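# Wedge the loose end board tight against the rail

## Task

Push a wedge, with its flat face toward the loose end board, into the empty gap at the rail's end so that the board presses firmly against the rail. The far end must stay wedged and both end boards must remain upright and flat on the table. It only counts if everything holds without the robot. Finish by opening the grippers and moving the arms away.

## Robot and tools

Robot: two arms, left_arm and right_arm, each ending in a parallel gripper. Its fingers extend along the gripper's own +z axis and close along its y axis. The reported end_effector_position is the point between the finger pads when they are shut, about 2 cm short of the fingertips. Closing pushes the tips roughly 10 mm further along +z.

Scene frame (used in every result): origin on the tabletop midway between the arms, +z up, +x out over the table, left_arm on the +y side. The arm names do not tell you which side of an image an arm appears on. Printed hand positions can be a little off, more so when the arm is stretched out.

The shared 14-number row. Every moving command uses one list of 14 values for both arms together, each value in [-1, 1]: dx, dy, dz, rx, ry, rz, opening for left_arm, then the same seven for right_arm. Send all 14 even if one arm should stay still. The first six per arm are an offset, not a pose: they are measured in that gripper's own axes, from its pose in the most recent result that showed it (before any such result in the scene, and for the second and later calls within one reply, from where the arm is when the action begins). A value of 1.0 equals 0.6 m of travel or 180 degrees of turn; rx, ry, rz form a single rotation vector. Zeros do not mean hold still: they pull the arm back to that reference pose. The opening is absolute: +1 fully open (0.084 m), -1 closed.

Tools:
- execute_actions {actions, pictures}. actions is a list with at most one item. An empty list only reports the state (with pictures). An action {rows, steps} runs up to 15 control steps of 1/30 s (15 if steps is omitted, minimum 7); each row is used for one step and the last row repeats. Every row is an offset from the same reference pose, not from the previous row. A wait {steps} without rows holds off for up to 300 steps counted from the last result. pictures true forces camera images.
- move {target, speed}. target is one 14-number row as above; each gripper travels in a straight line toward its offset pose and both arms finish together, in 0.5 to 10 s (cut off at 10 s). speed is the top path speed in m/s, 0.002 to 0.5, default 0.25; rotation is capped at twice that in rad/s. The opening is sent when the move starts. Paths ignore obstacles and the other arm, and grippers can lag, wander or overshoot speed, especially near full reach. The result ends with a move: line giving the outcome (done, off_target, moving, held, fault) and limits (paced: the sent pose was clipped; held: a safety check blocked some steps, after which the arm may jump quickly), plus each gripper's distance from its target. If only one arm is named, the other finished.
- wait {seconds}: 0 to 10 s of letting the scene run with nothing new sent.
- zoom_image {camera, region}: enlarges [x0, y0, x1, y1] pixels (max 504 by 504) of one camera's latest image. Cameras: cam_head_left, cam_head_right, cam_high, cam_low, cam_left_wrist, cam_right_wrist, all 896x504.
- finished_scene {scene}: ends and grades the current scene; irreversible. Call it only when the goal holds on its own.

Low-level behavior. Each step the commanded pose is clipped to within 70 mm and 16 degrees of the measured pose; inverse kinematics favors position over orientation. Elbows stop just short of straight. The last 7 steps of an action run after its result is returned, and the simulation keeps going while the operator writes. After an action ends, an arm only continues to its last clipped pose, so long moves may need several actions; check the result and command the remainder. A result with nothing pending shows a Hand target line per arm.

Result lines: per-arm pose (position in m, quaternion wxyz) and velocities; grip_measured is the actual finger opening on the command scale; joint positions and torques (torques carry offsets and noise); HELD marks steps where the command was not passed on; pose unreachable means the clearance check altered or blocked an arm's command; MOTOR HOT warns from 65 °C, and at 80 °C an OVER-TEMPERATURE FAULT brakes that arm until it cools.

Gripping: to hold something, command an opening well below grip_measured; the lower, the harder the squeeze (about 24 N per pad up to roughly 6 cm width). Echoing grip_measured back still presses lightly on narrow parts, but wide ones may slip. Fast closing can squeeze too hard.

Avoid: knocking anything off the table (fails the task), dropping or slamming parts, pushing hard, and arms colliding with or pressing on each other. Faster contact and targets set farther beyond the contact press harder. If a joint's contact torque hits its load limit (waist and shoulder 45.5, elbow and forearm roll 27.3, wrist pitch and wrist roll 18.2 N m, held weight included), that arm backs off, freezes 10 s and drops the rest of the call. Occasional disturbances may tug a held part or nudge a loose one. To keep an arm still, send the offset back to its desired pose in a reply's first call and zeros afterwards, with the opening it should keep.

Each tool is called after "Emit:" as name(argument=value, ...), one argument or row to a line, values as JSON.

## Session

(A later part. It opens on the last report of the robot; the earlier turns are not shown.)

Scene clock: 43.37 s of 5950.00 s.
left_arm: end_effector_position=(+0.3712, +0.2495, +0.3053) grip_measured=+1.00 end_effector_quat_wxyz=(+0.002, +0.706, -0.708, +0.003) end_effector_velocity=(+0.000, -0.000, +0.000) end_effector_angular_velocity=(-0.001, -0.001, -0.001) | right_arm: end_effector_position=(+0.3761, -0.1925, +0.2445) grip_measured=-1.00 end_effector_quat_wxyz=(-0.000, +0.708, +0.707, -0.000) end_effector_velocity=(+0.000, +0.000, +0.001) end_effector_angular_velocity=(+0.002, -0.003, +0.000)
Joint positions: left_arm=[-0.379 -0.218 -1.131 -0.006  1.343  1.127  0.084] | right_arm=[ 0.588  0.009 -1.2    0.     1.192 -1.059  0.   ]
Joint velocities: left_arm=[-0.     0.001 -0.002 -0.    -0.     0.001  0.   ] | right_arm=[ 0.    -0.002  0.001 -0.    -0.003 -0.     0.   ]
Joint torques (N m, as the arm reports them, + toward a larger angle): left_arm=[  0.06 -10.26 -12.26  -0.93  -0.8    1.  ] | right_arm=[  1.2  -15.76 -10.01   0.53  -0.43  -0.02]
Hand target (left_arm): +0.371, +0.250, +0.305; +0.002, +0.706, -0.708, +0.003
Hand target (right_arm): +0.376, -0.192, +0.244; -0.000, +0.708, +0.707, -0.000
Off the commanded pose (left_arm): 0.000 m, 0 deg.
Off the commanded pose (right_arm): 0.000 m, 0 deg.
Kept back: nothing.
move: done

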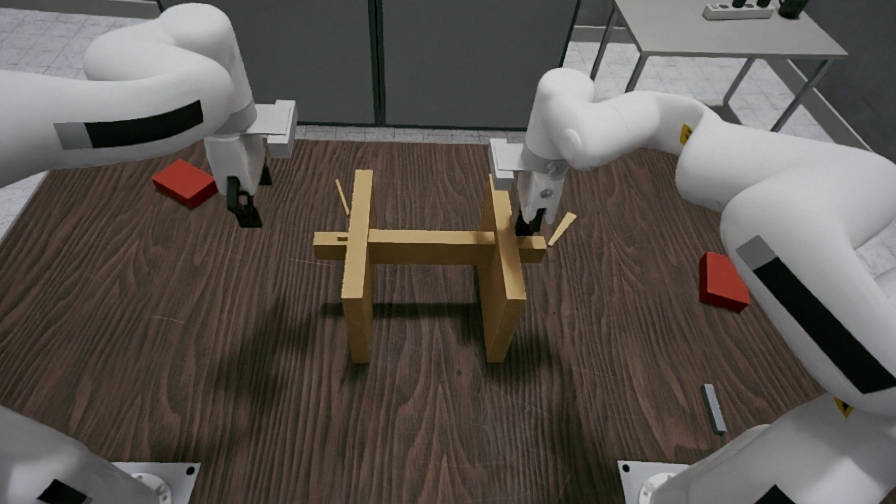

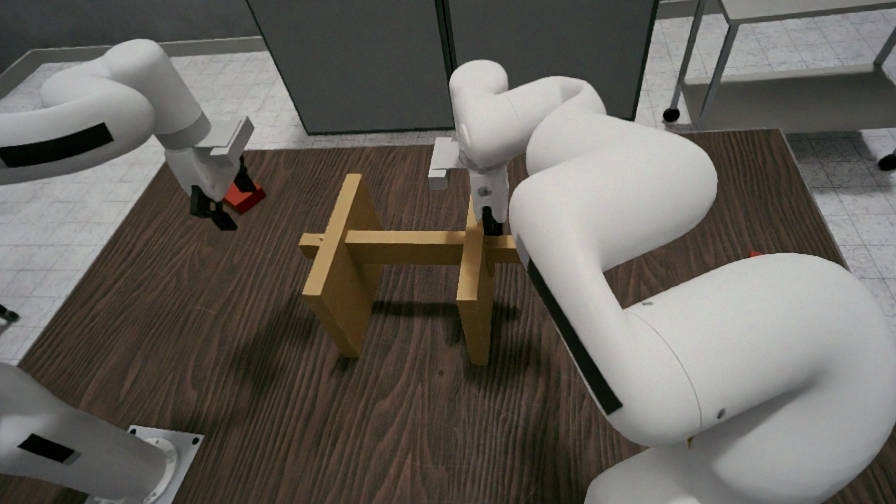

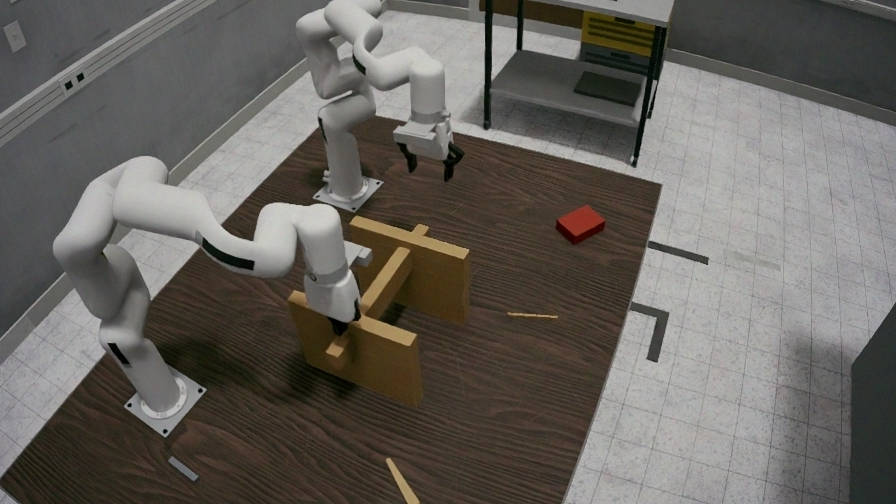

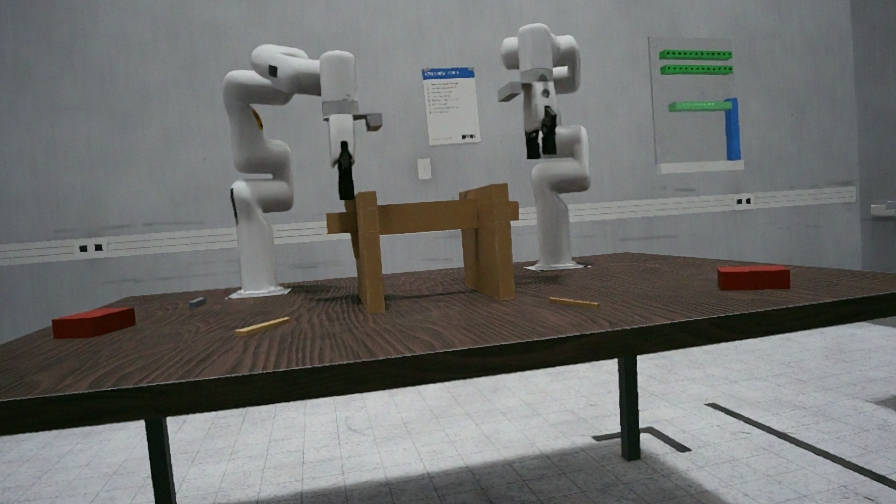

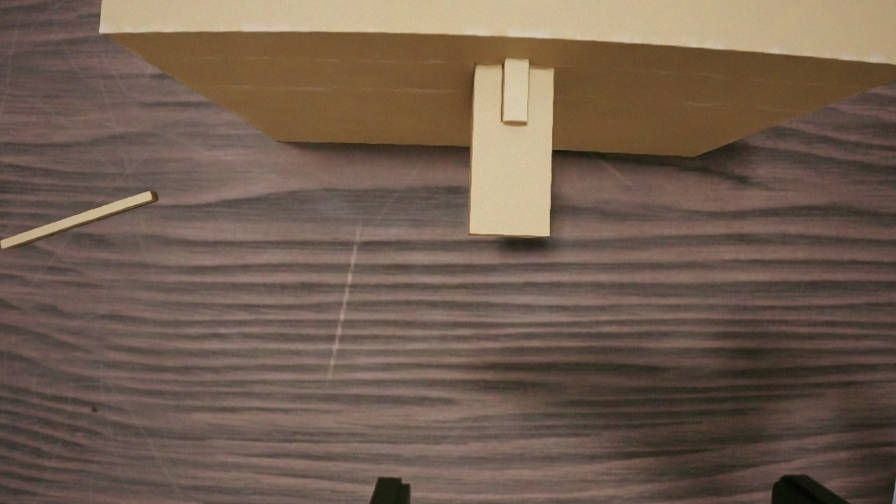

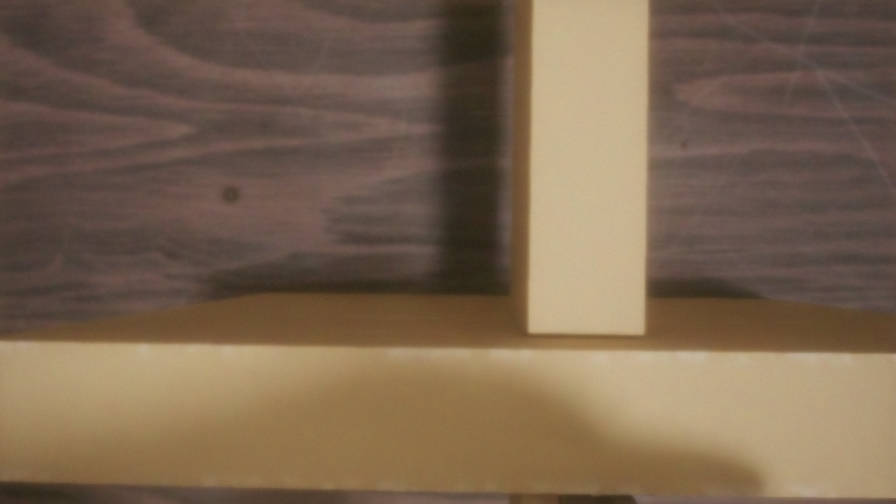

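Emit:
execute_actions(
  actions=[],
)

Emit:
move(
  target=[0,0,0,0,0,0,1,0,0,0.012,0,0,0,-1],
  speed=0.01,
)

Scene clock: 44.13 s of 5950.00 s.
left_arm: end_effector_position=(+0.3712, +0.2495, +0.3053) grip_measured=+1.00 end_effector_quat_wxyz=(+0.002, +0.706, -0.708, +0.003) end_effector_velocity=(-0.000, -0.000, +0.001) end_effector_angular_velocity=(-0.001, -0.002, -0.000) | right_arm: end_effector_position=(+0.3761, -0.1925, +0.2445) grip_measured=-1.00 end_effector_quat_wxyz=(-0.000, +0.708, +0.707, -0.000) end_effector_velocity=(+0.000, -0.000, -0.000) end_effector_angular_velocity=(-0.000, -0.000, -0.000)
Joint positions: left_arm=[-0.379 -0.218 -1.131 -0.006  1.343  1.127  0.084] | right_arm=[ 0.588  0.009 -1.199  0.     1.191 -1.059  0.   ]
Joint velocities: left_arm=[-0.    -0.003  0.    -0.     0.    -0.     0.   ] | right_arm=[-0.  0. -0. -0. -0. -0.  0.]
Joint torques (N m, as the arm reports them, + toward a larger angle): left_arm=[  0.31 -10.98 -12.1   -0.87  -0.74   0.95] | right_arm=[  1.35 -15.89 -10.13   0.44  -0.43   0.28]
Hand target (left_arm): +0.371, +0.250, +0.305; +0.002, +0.706, -0.708, +0.003
Hand target (right_arm): +0.376, -0.192, +0.244; -0.000, +0.708, +0.707, -0.000
Off the commanded pose (left_arm): 0.000 m, 0 deg.
Off the commanded pose (right_arm): 0.000 m, 0 deg.
Kept back: nothing.
Steps of this call (steps 1 to 23: nothing new was sent). Readings (end_effector_position):
1: left_arm (+0.3712, +0.2495, +0.3053) | right_arm (+0.3761, -0.1925, +0.2445)
2: left_arm (+0.3712, +0.2495, +0.3053) | right_arm (+0.3761, -0.1925, +0.2445)
4: left_arm (+0.3712, +0.2495, +0.3053) | right_arm (+0.3761, -0.1925, +0.2445)
8: left_arm (+0.3712, +0.2495, +0.3053) | right_arm (+0.3761, -0.1925, +0.2445)
23: the state above

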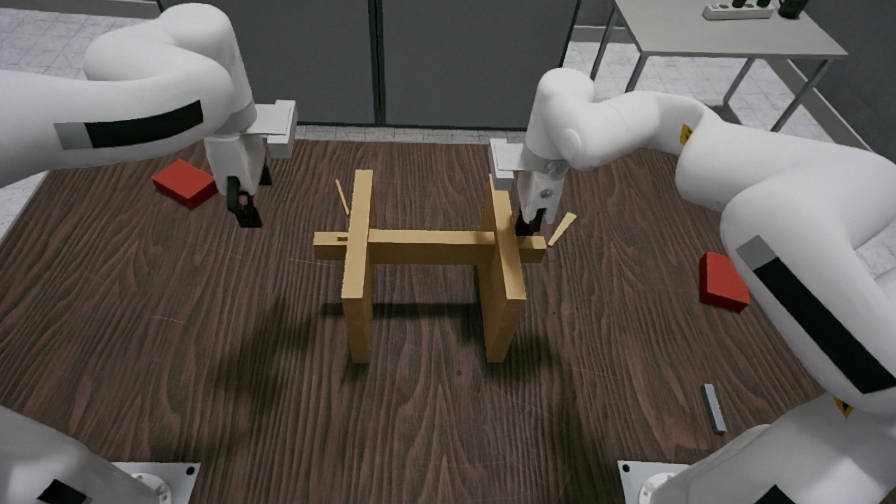

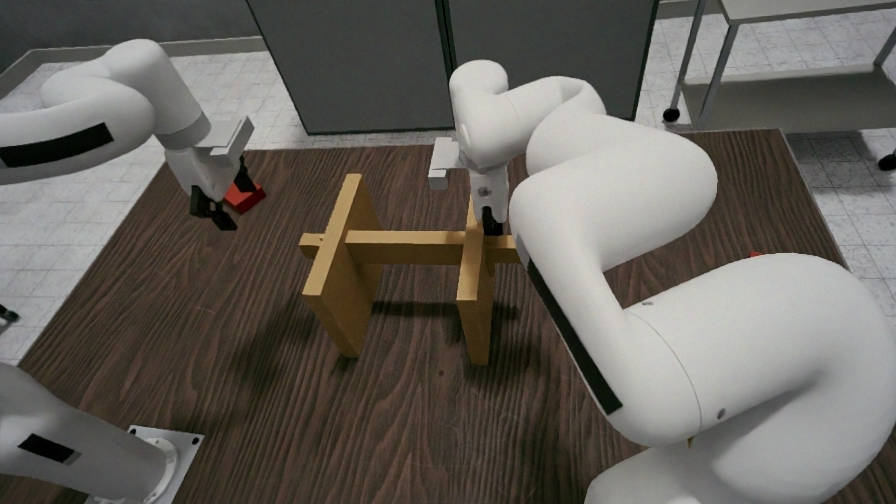

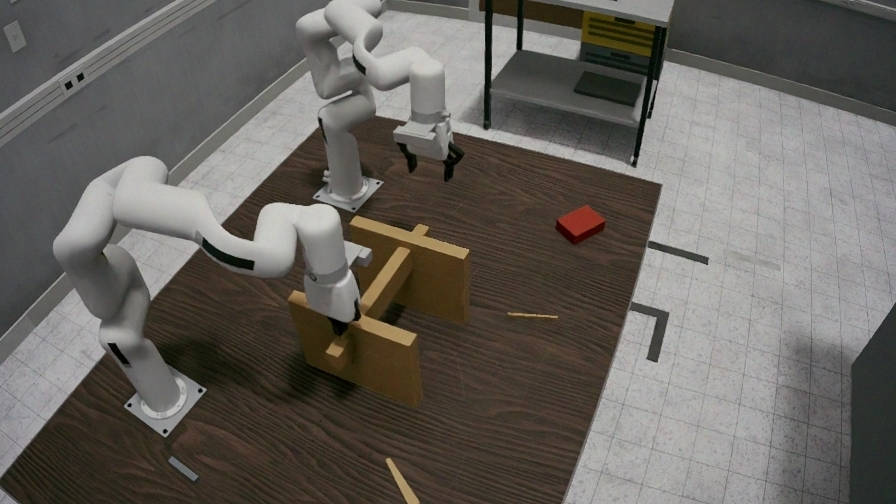

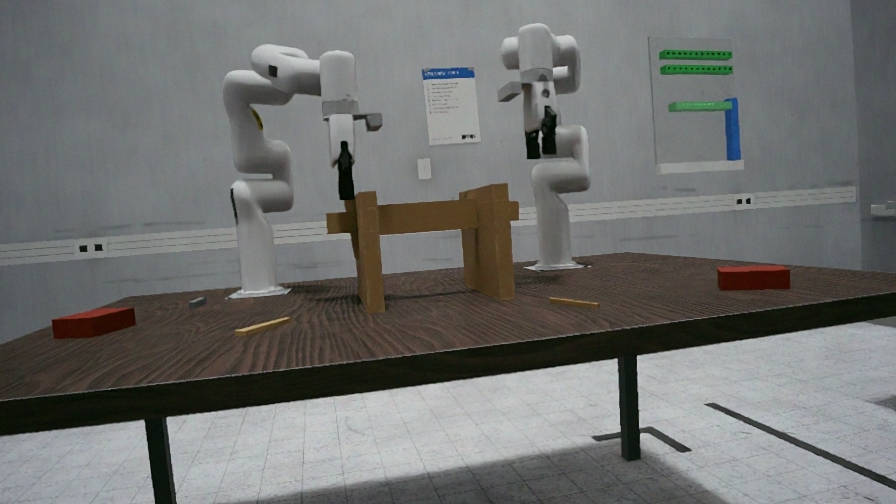

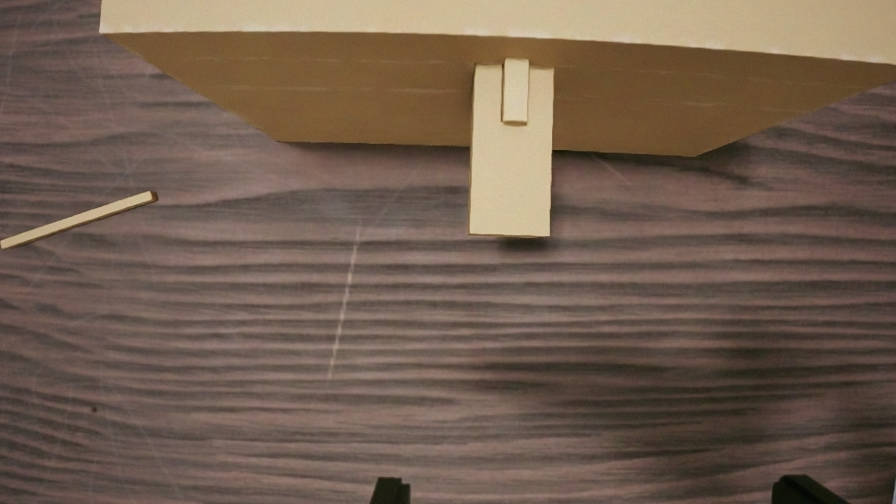

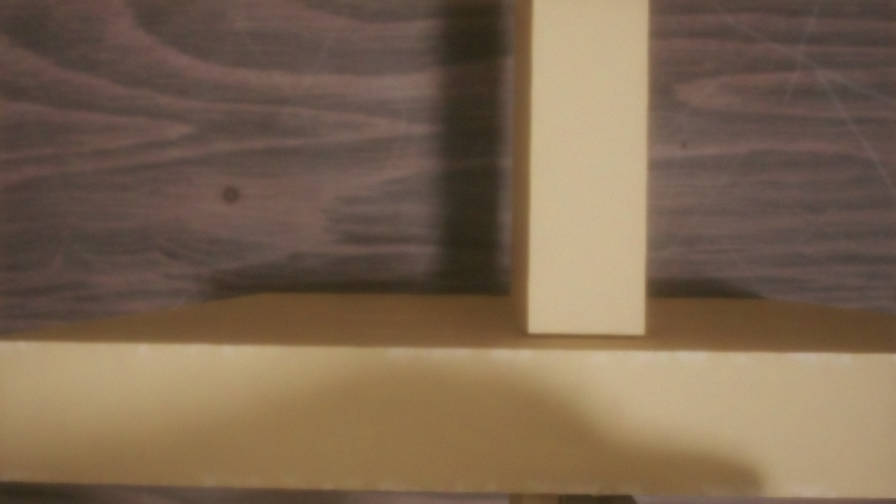

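Scene clock: 45.07 s of 5950.00 s.
left_arm: end_effector_position=(+0.3712, +0.2495, +0.3053) grip_measured=+1.00 end_effector_quat_wxyz=(+0.002, +0.706, -0.708, +0.003) end_effector_velocity=(+0.000, -0.000, +0.001) end_effector_angular_velocity=(-0.001, -0.002, +0.000) | right_arm: end_effector_position=(+0.3761, -0.1925, +0.2373) grip_measured=-1.00 end_effector_quat_wxyz=(-0.000, +0.708, +0.707, -0.000) end_effector_velocity=(-0.000, +0.000, +0.000) end_effector_angular_velocity=(+0.000, -0.001, +0.001)
Joint positions: left_arm=[-0.379 -0.218 -1.131 -0.006  1.343  1.127  0.084] | right_arm=[ 0.588  0.013 -1.184  0.     1.171 -1.059  0.   ]
Joint velocities: left_arm=[ 0.    -0.    -0.001 -0.    -0.001 -0.     0.   ] | right_arm=[ 0.001 -0.001  0.001 -0.    -0.001  0.     0.   ]
Joint torques (N m, as the arm reports them, + toward a larger angle): left_arm=[  0.22 -10.38 -12.12  -1.17  -0.58   1.14] | right_arm=[  1.28 -15.82  -9.99   0.41  -0.34  -0.06]
Hand target (left_arm): +0.371, +0.250, +0.305; +0.002, +0.706, -0.708, +0.003
Hand target (right_arm): +0.376, -0.192, +0.237; -0.000, +0.708, +0.707, -0.000
Off the commanded pose (left_arm): 0.000 m, 0 deg.
Off the commanded pose (right_arm): 0.000 m, 0 deg.
Kept back: nothing.
move: done

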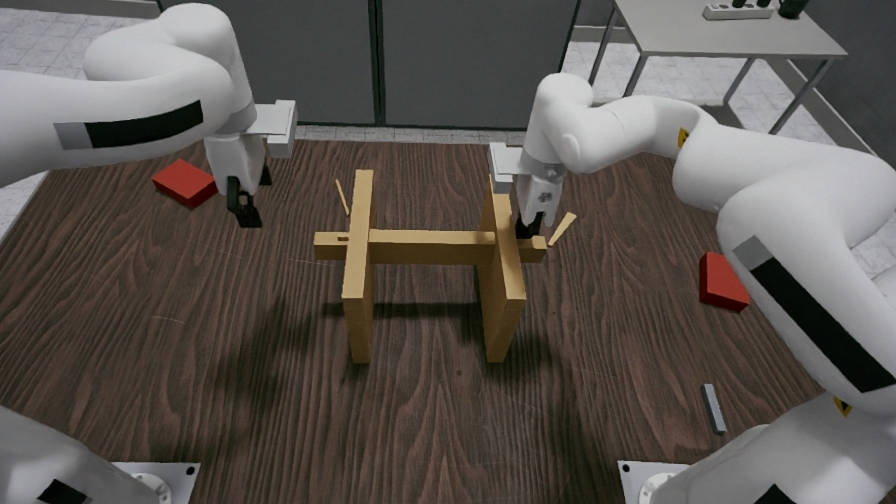

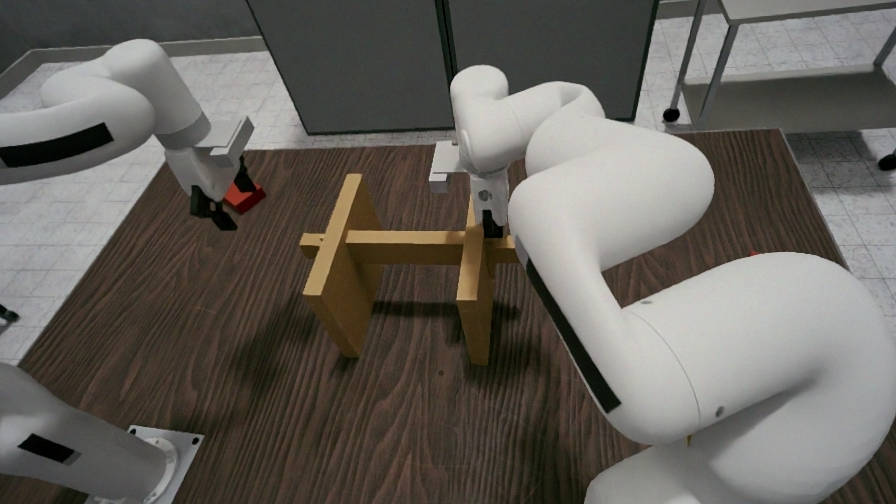

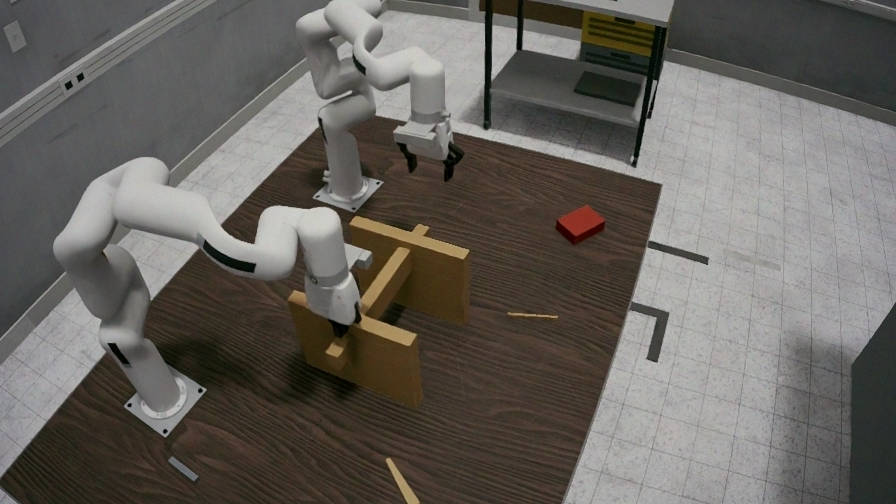

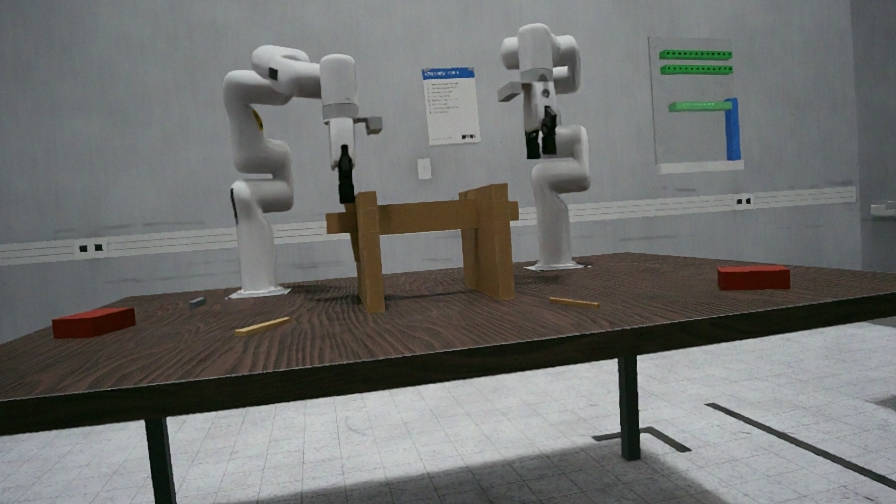

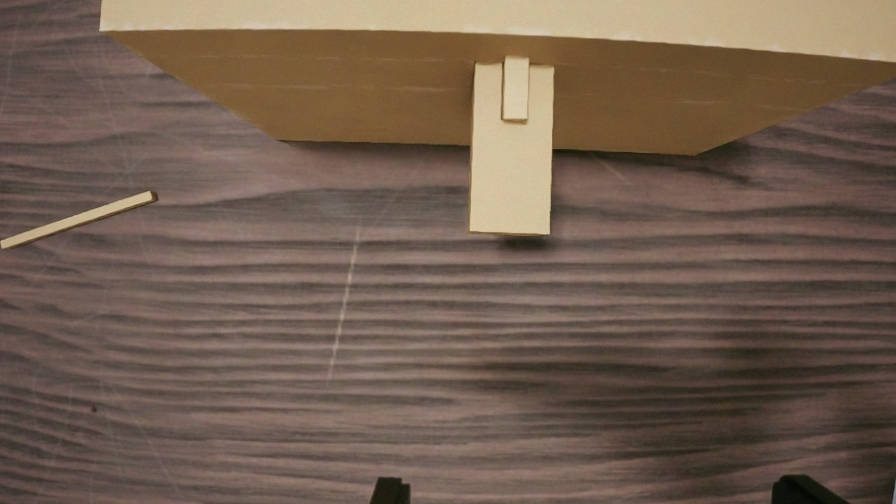

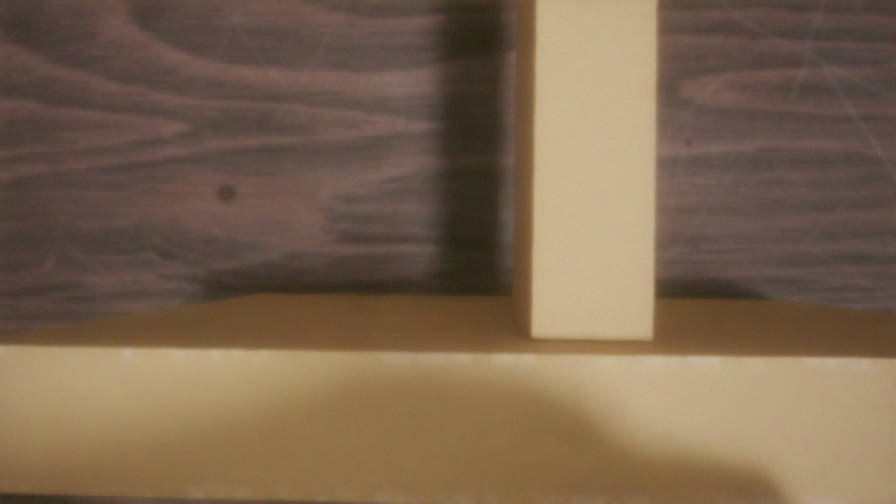

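Emit:
move(
  target=[0,0,0,0,0,0,1,0,0,0.008,0,0,0,-1],
  speed=0.01,
)

Emit:
zoom_image(
  camera="cam_low",
  region=[300,120,420,260],
)

Scene clock: 46.07 s of 5950.00 s.
left_arm: end_effector_position=(+0.3712, +0.2495, +0.3053) grip_measured=+1.00 end_effector_quat_wxyz=(+0.002, +0.706, -0.708, +0.003) end_effector_velocity=(-0.000, +0.000, +0.000) end_effector_angular_velocity=(+0.001, +0.001, +0.000) | right_arm: end_effector_position=(+0.3762, -0.1925, +0.2331) grip_measured=-1.00 end_effector_quat_wxyz=(-0.000, +0.708, +0.706, +0.000) end_effector_velocity=(-0.000, -0.000, -0.000) end_effector_angular_velocity=(+0.000, -0.000, -0.000)
Joint positions: left_arm=[-0.379 -0.218 -1.131 -0.006  1.343  1.127  0.084] | right_arm=[ 0.588  0.015 -1.174  0.     1.159 -1.059  0.   ]
Joint velocities: left_arm=[ 0.001  0.    -0.001  0.     0.003  0.     0.   ] | right_arm=[-0.    -0.     0.001  0.    -0.001 -0.     0.   ]
Joint torques (N m, as the arm reports them, + toward a larger angle): left_arm=[  0.07 -10.63 -12.3   -0.79  -0.73   1.04] | right_arm=[  1.26 -13.77  -8.97   0.43  -0.75  -0.03]
Hand target (left_arm): +0.371, +0.250, +0.305; +0.002, +0.706, -0.708, +0.003
Hand target (right_arm): +0.376, -0.192, +0.232; -0.000, +0.708, +0.707, -0.000
Off the commanded pose (left_arm): 0.000 m, 0 deg.
Off the commanded pose (right_arm): 0.001 m, 0 deg.
Kept back: nothing.
move: done

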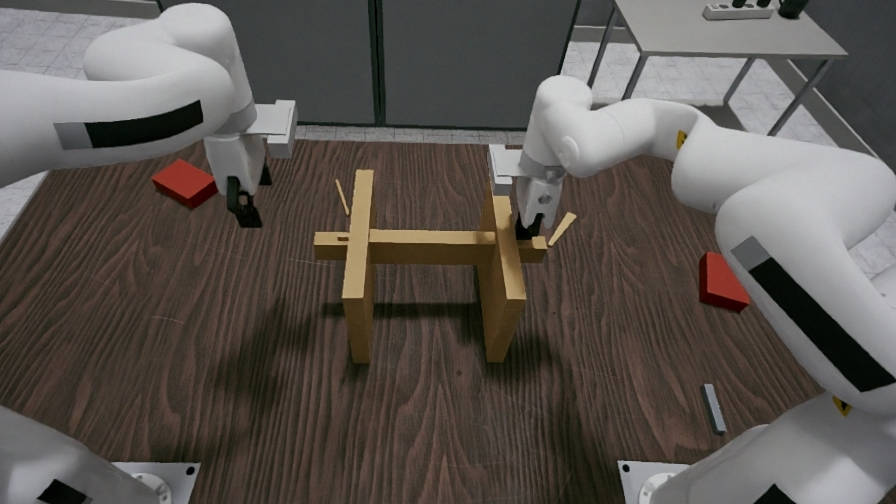

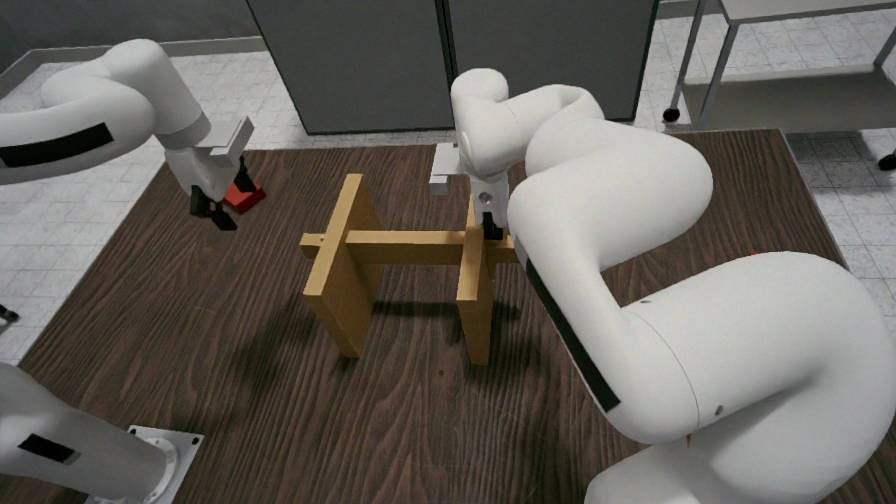

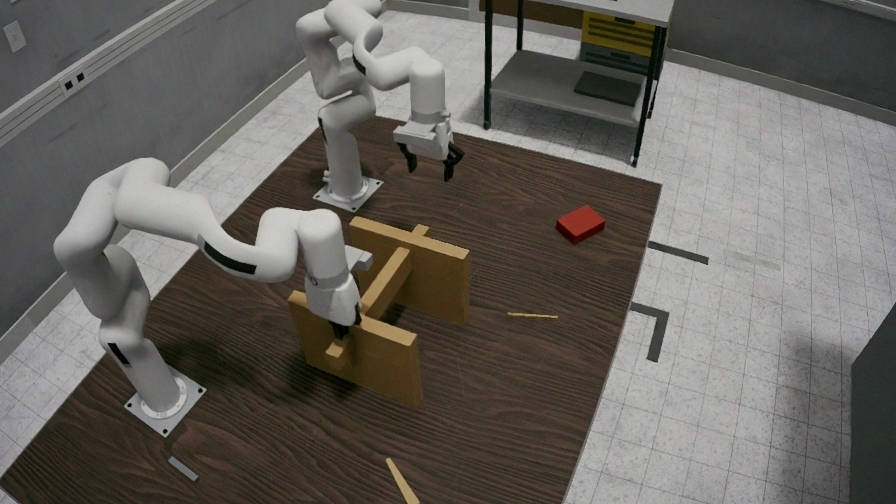

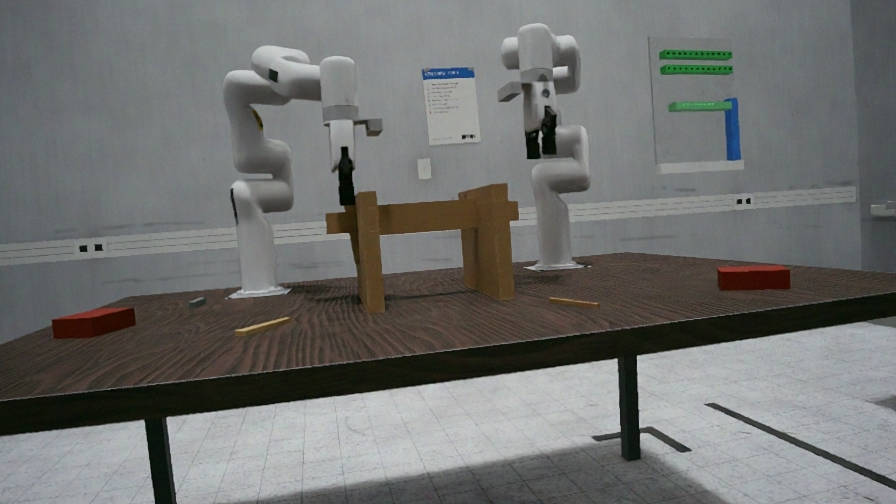

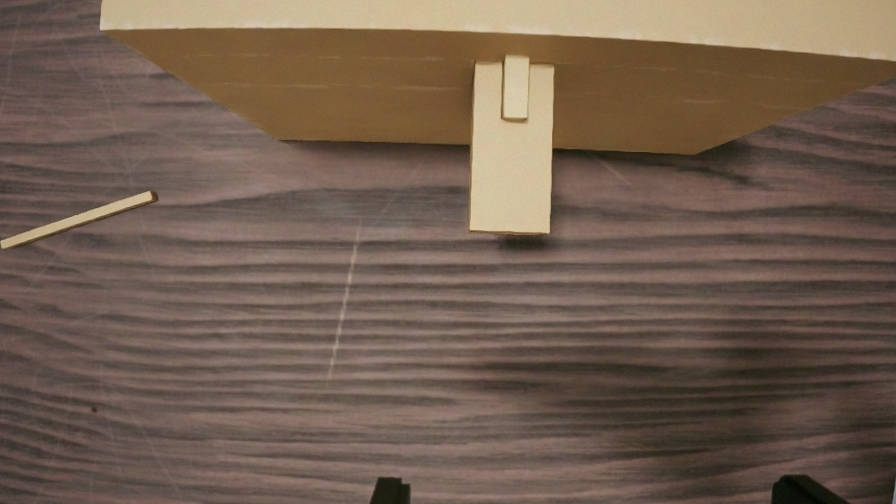

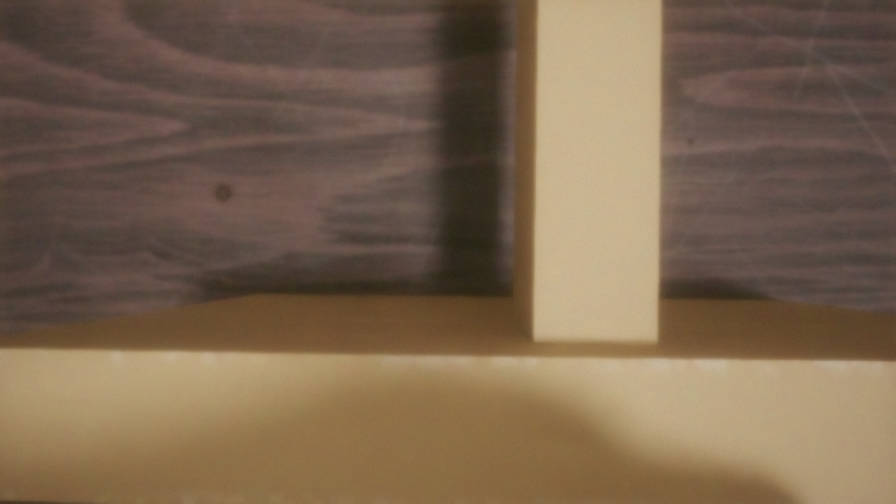

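Region (300, 120, 420, 260) of cam_low's 896x504 image, scaled by 3.600, with more detail than that image has; it fills the left 432 columns of this view, and the rest is white.

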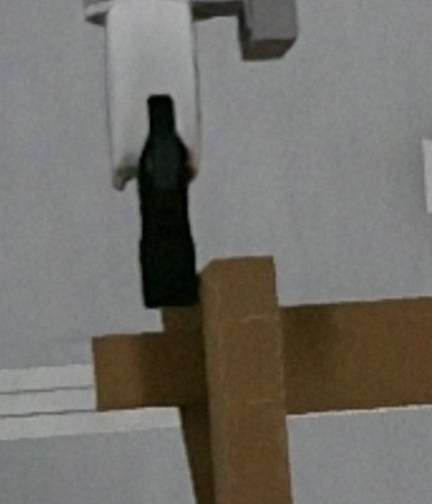

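Emit:
move(
  target=[0,0,0,0,0,0,1,0,0,0.006,0,0,0,-1],
  speed=0.006,
)

Scene clock: 47.10 s of 5950.00 s.
left_arm: end_effector_position=(+0.3712, +0.2495, +0.3053) grip_measured=+1.00 end_effector_quat_wxyz=(+0.002, +0.706, -0.708, +0.003) end_effector_velocity=(+0.000, -0.000, +0.000) end_effector_angular_velocity=(-0.000, -0.000, -0.001) | right_arm: end_effector_position=(+0.3768, -0.1923, +0.2311) grip_measured=-1.00 end_effector_quat_wxyz=(+0.000, +0.708, +0.706, +0.002) end_effector_velocity=(-0.000, +0.000, -0.001) end_effector_angular_velocity=(-0.001, +0.001, +0.001)
Joint positions: left_arm=[-0.379 -0.218 -1.131 -0.006  1.343  1.127  0.084] | right_arm=[ 0.588  0.016 -1.168  0.     1.149 -1.059  0.   ]
Joint velocities: left_arm=[-0.  0. -0.  0. -0.  0. -0.] | right_arm=[ 0.001  0.001  0.002  0.    -0.001 -0.     0.   ]
Joint torques (N m, as the arm reports them, + toward a larger angle): left_arm=[  0.02 -10.78 -12.02  -0.82  -0.69   1.04] | right_arm=[ 1.78 -5.9  -4.77  0.9  -1.16  0.21]
Hand target (left_arm): +0.371, +0.250, +0.305; +0.002, +0.706, -0.708, +0.003
Hand target (right_arm): +0.376, -0.192, +0.229; -0.000, +0.708, +0.706, +0.000
Off the commanded pose (left_arm): 0.000 m, 0 deg.
Off the commanded pose (right_arm): 0.002 m, 0 deg.
Kept back: nothing.
move: done

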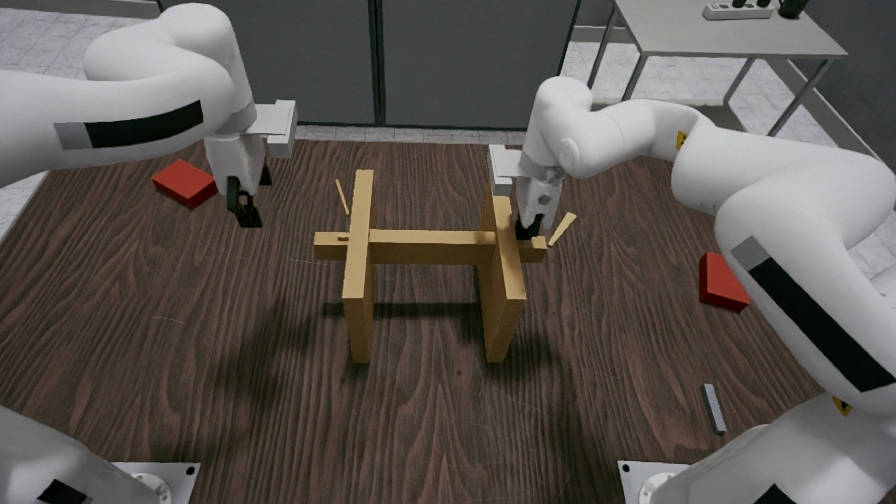

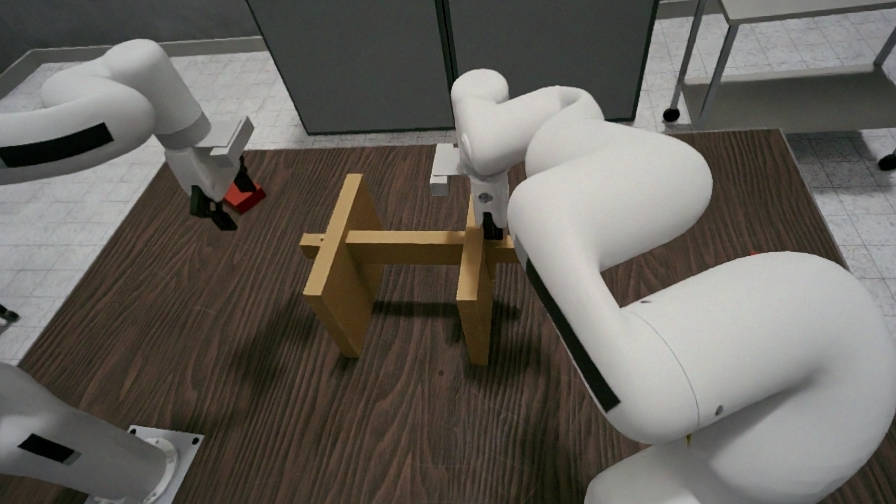

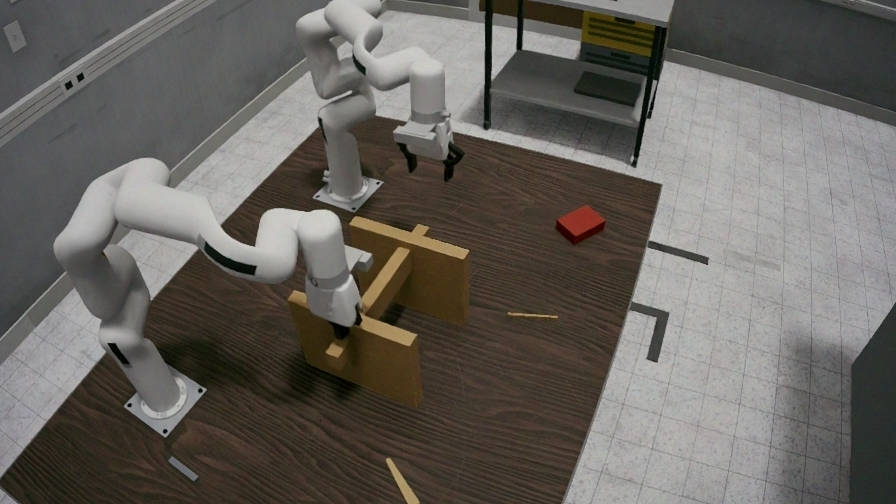

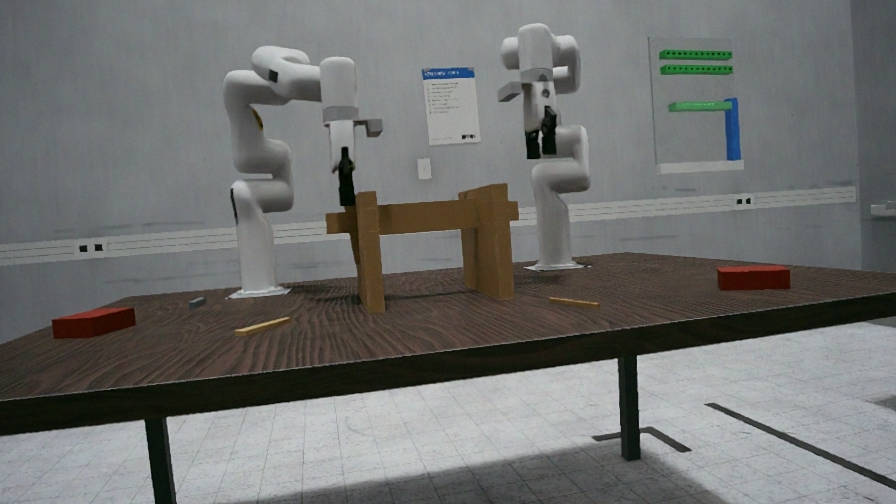

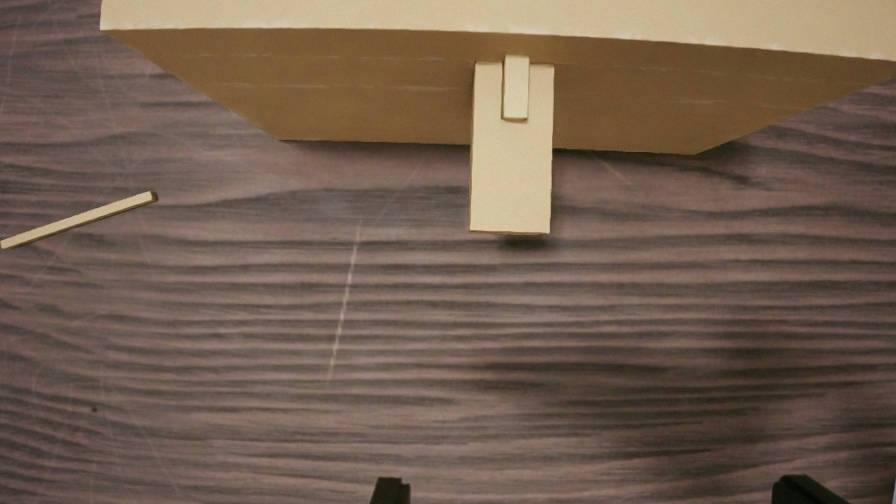

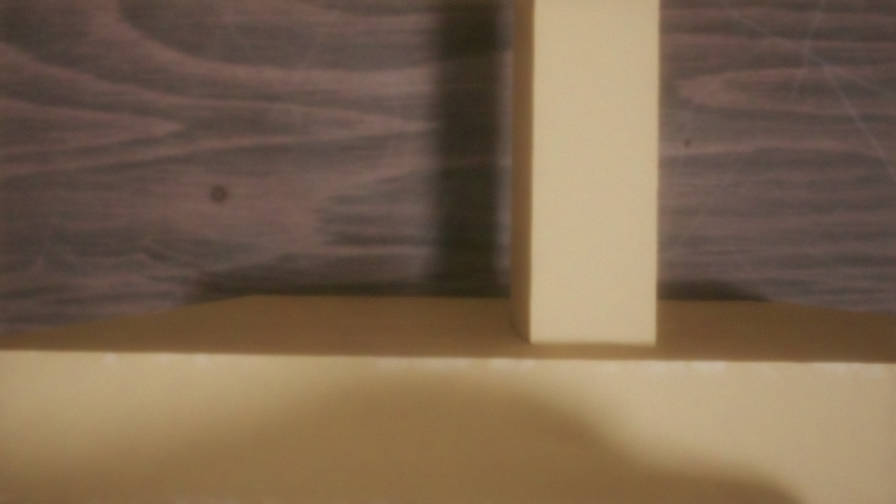

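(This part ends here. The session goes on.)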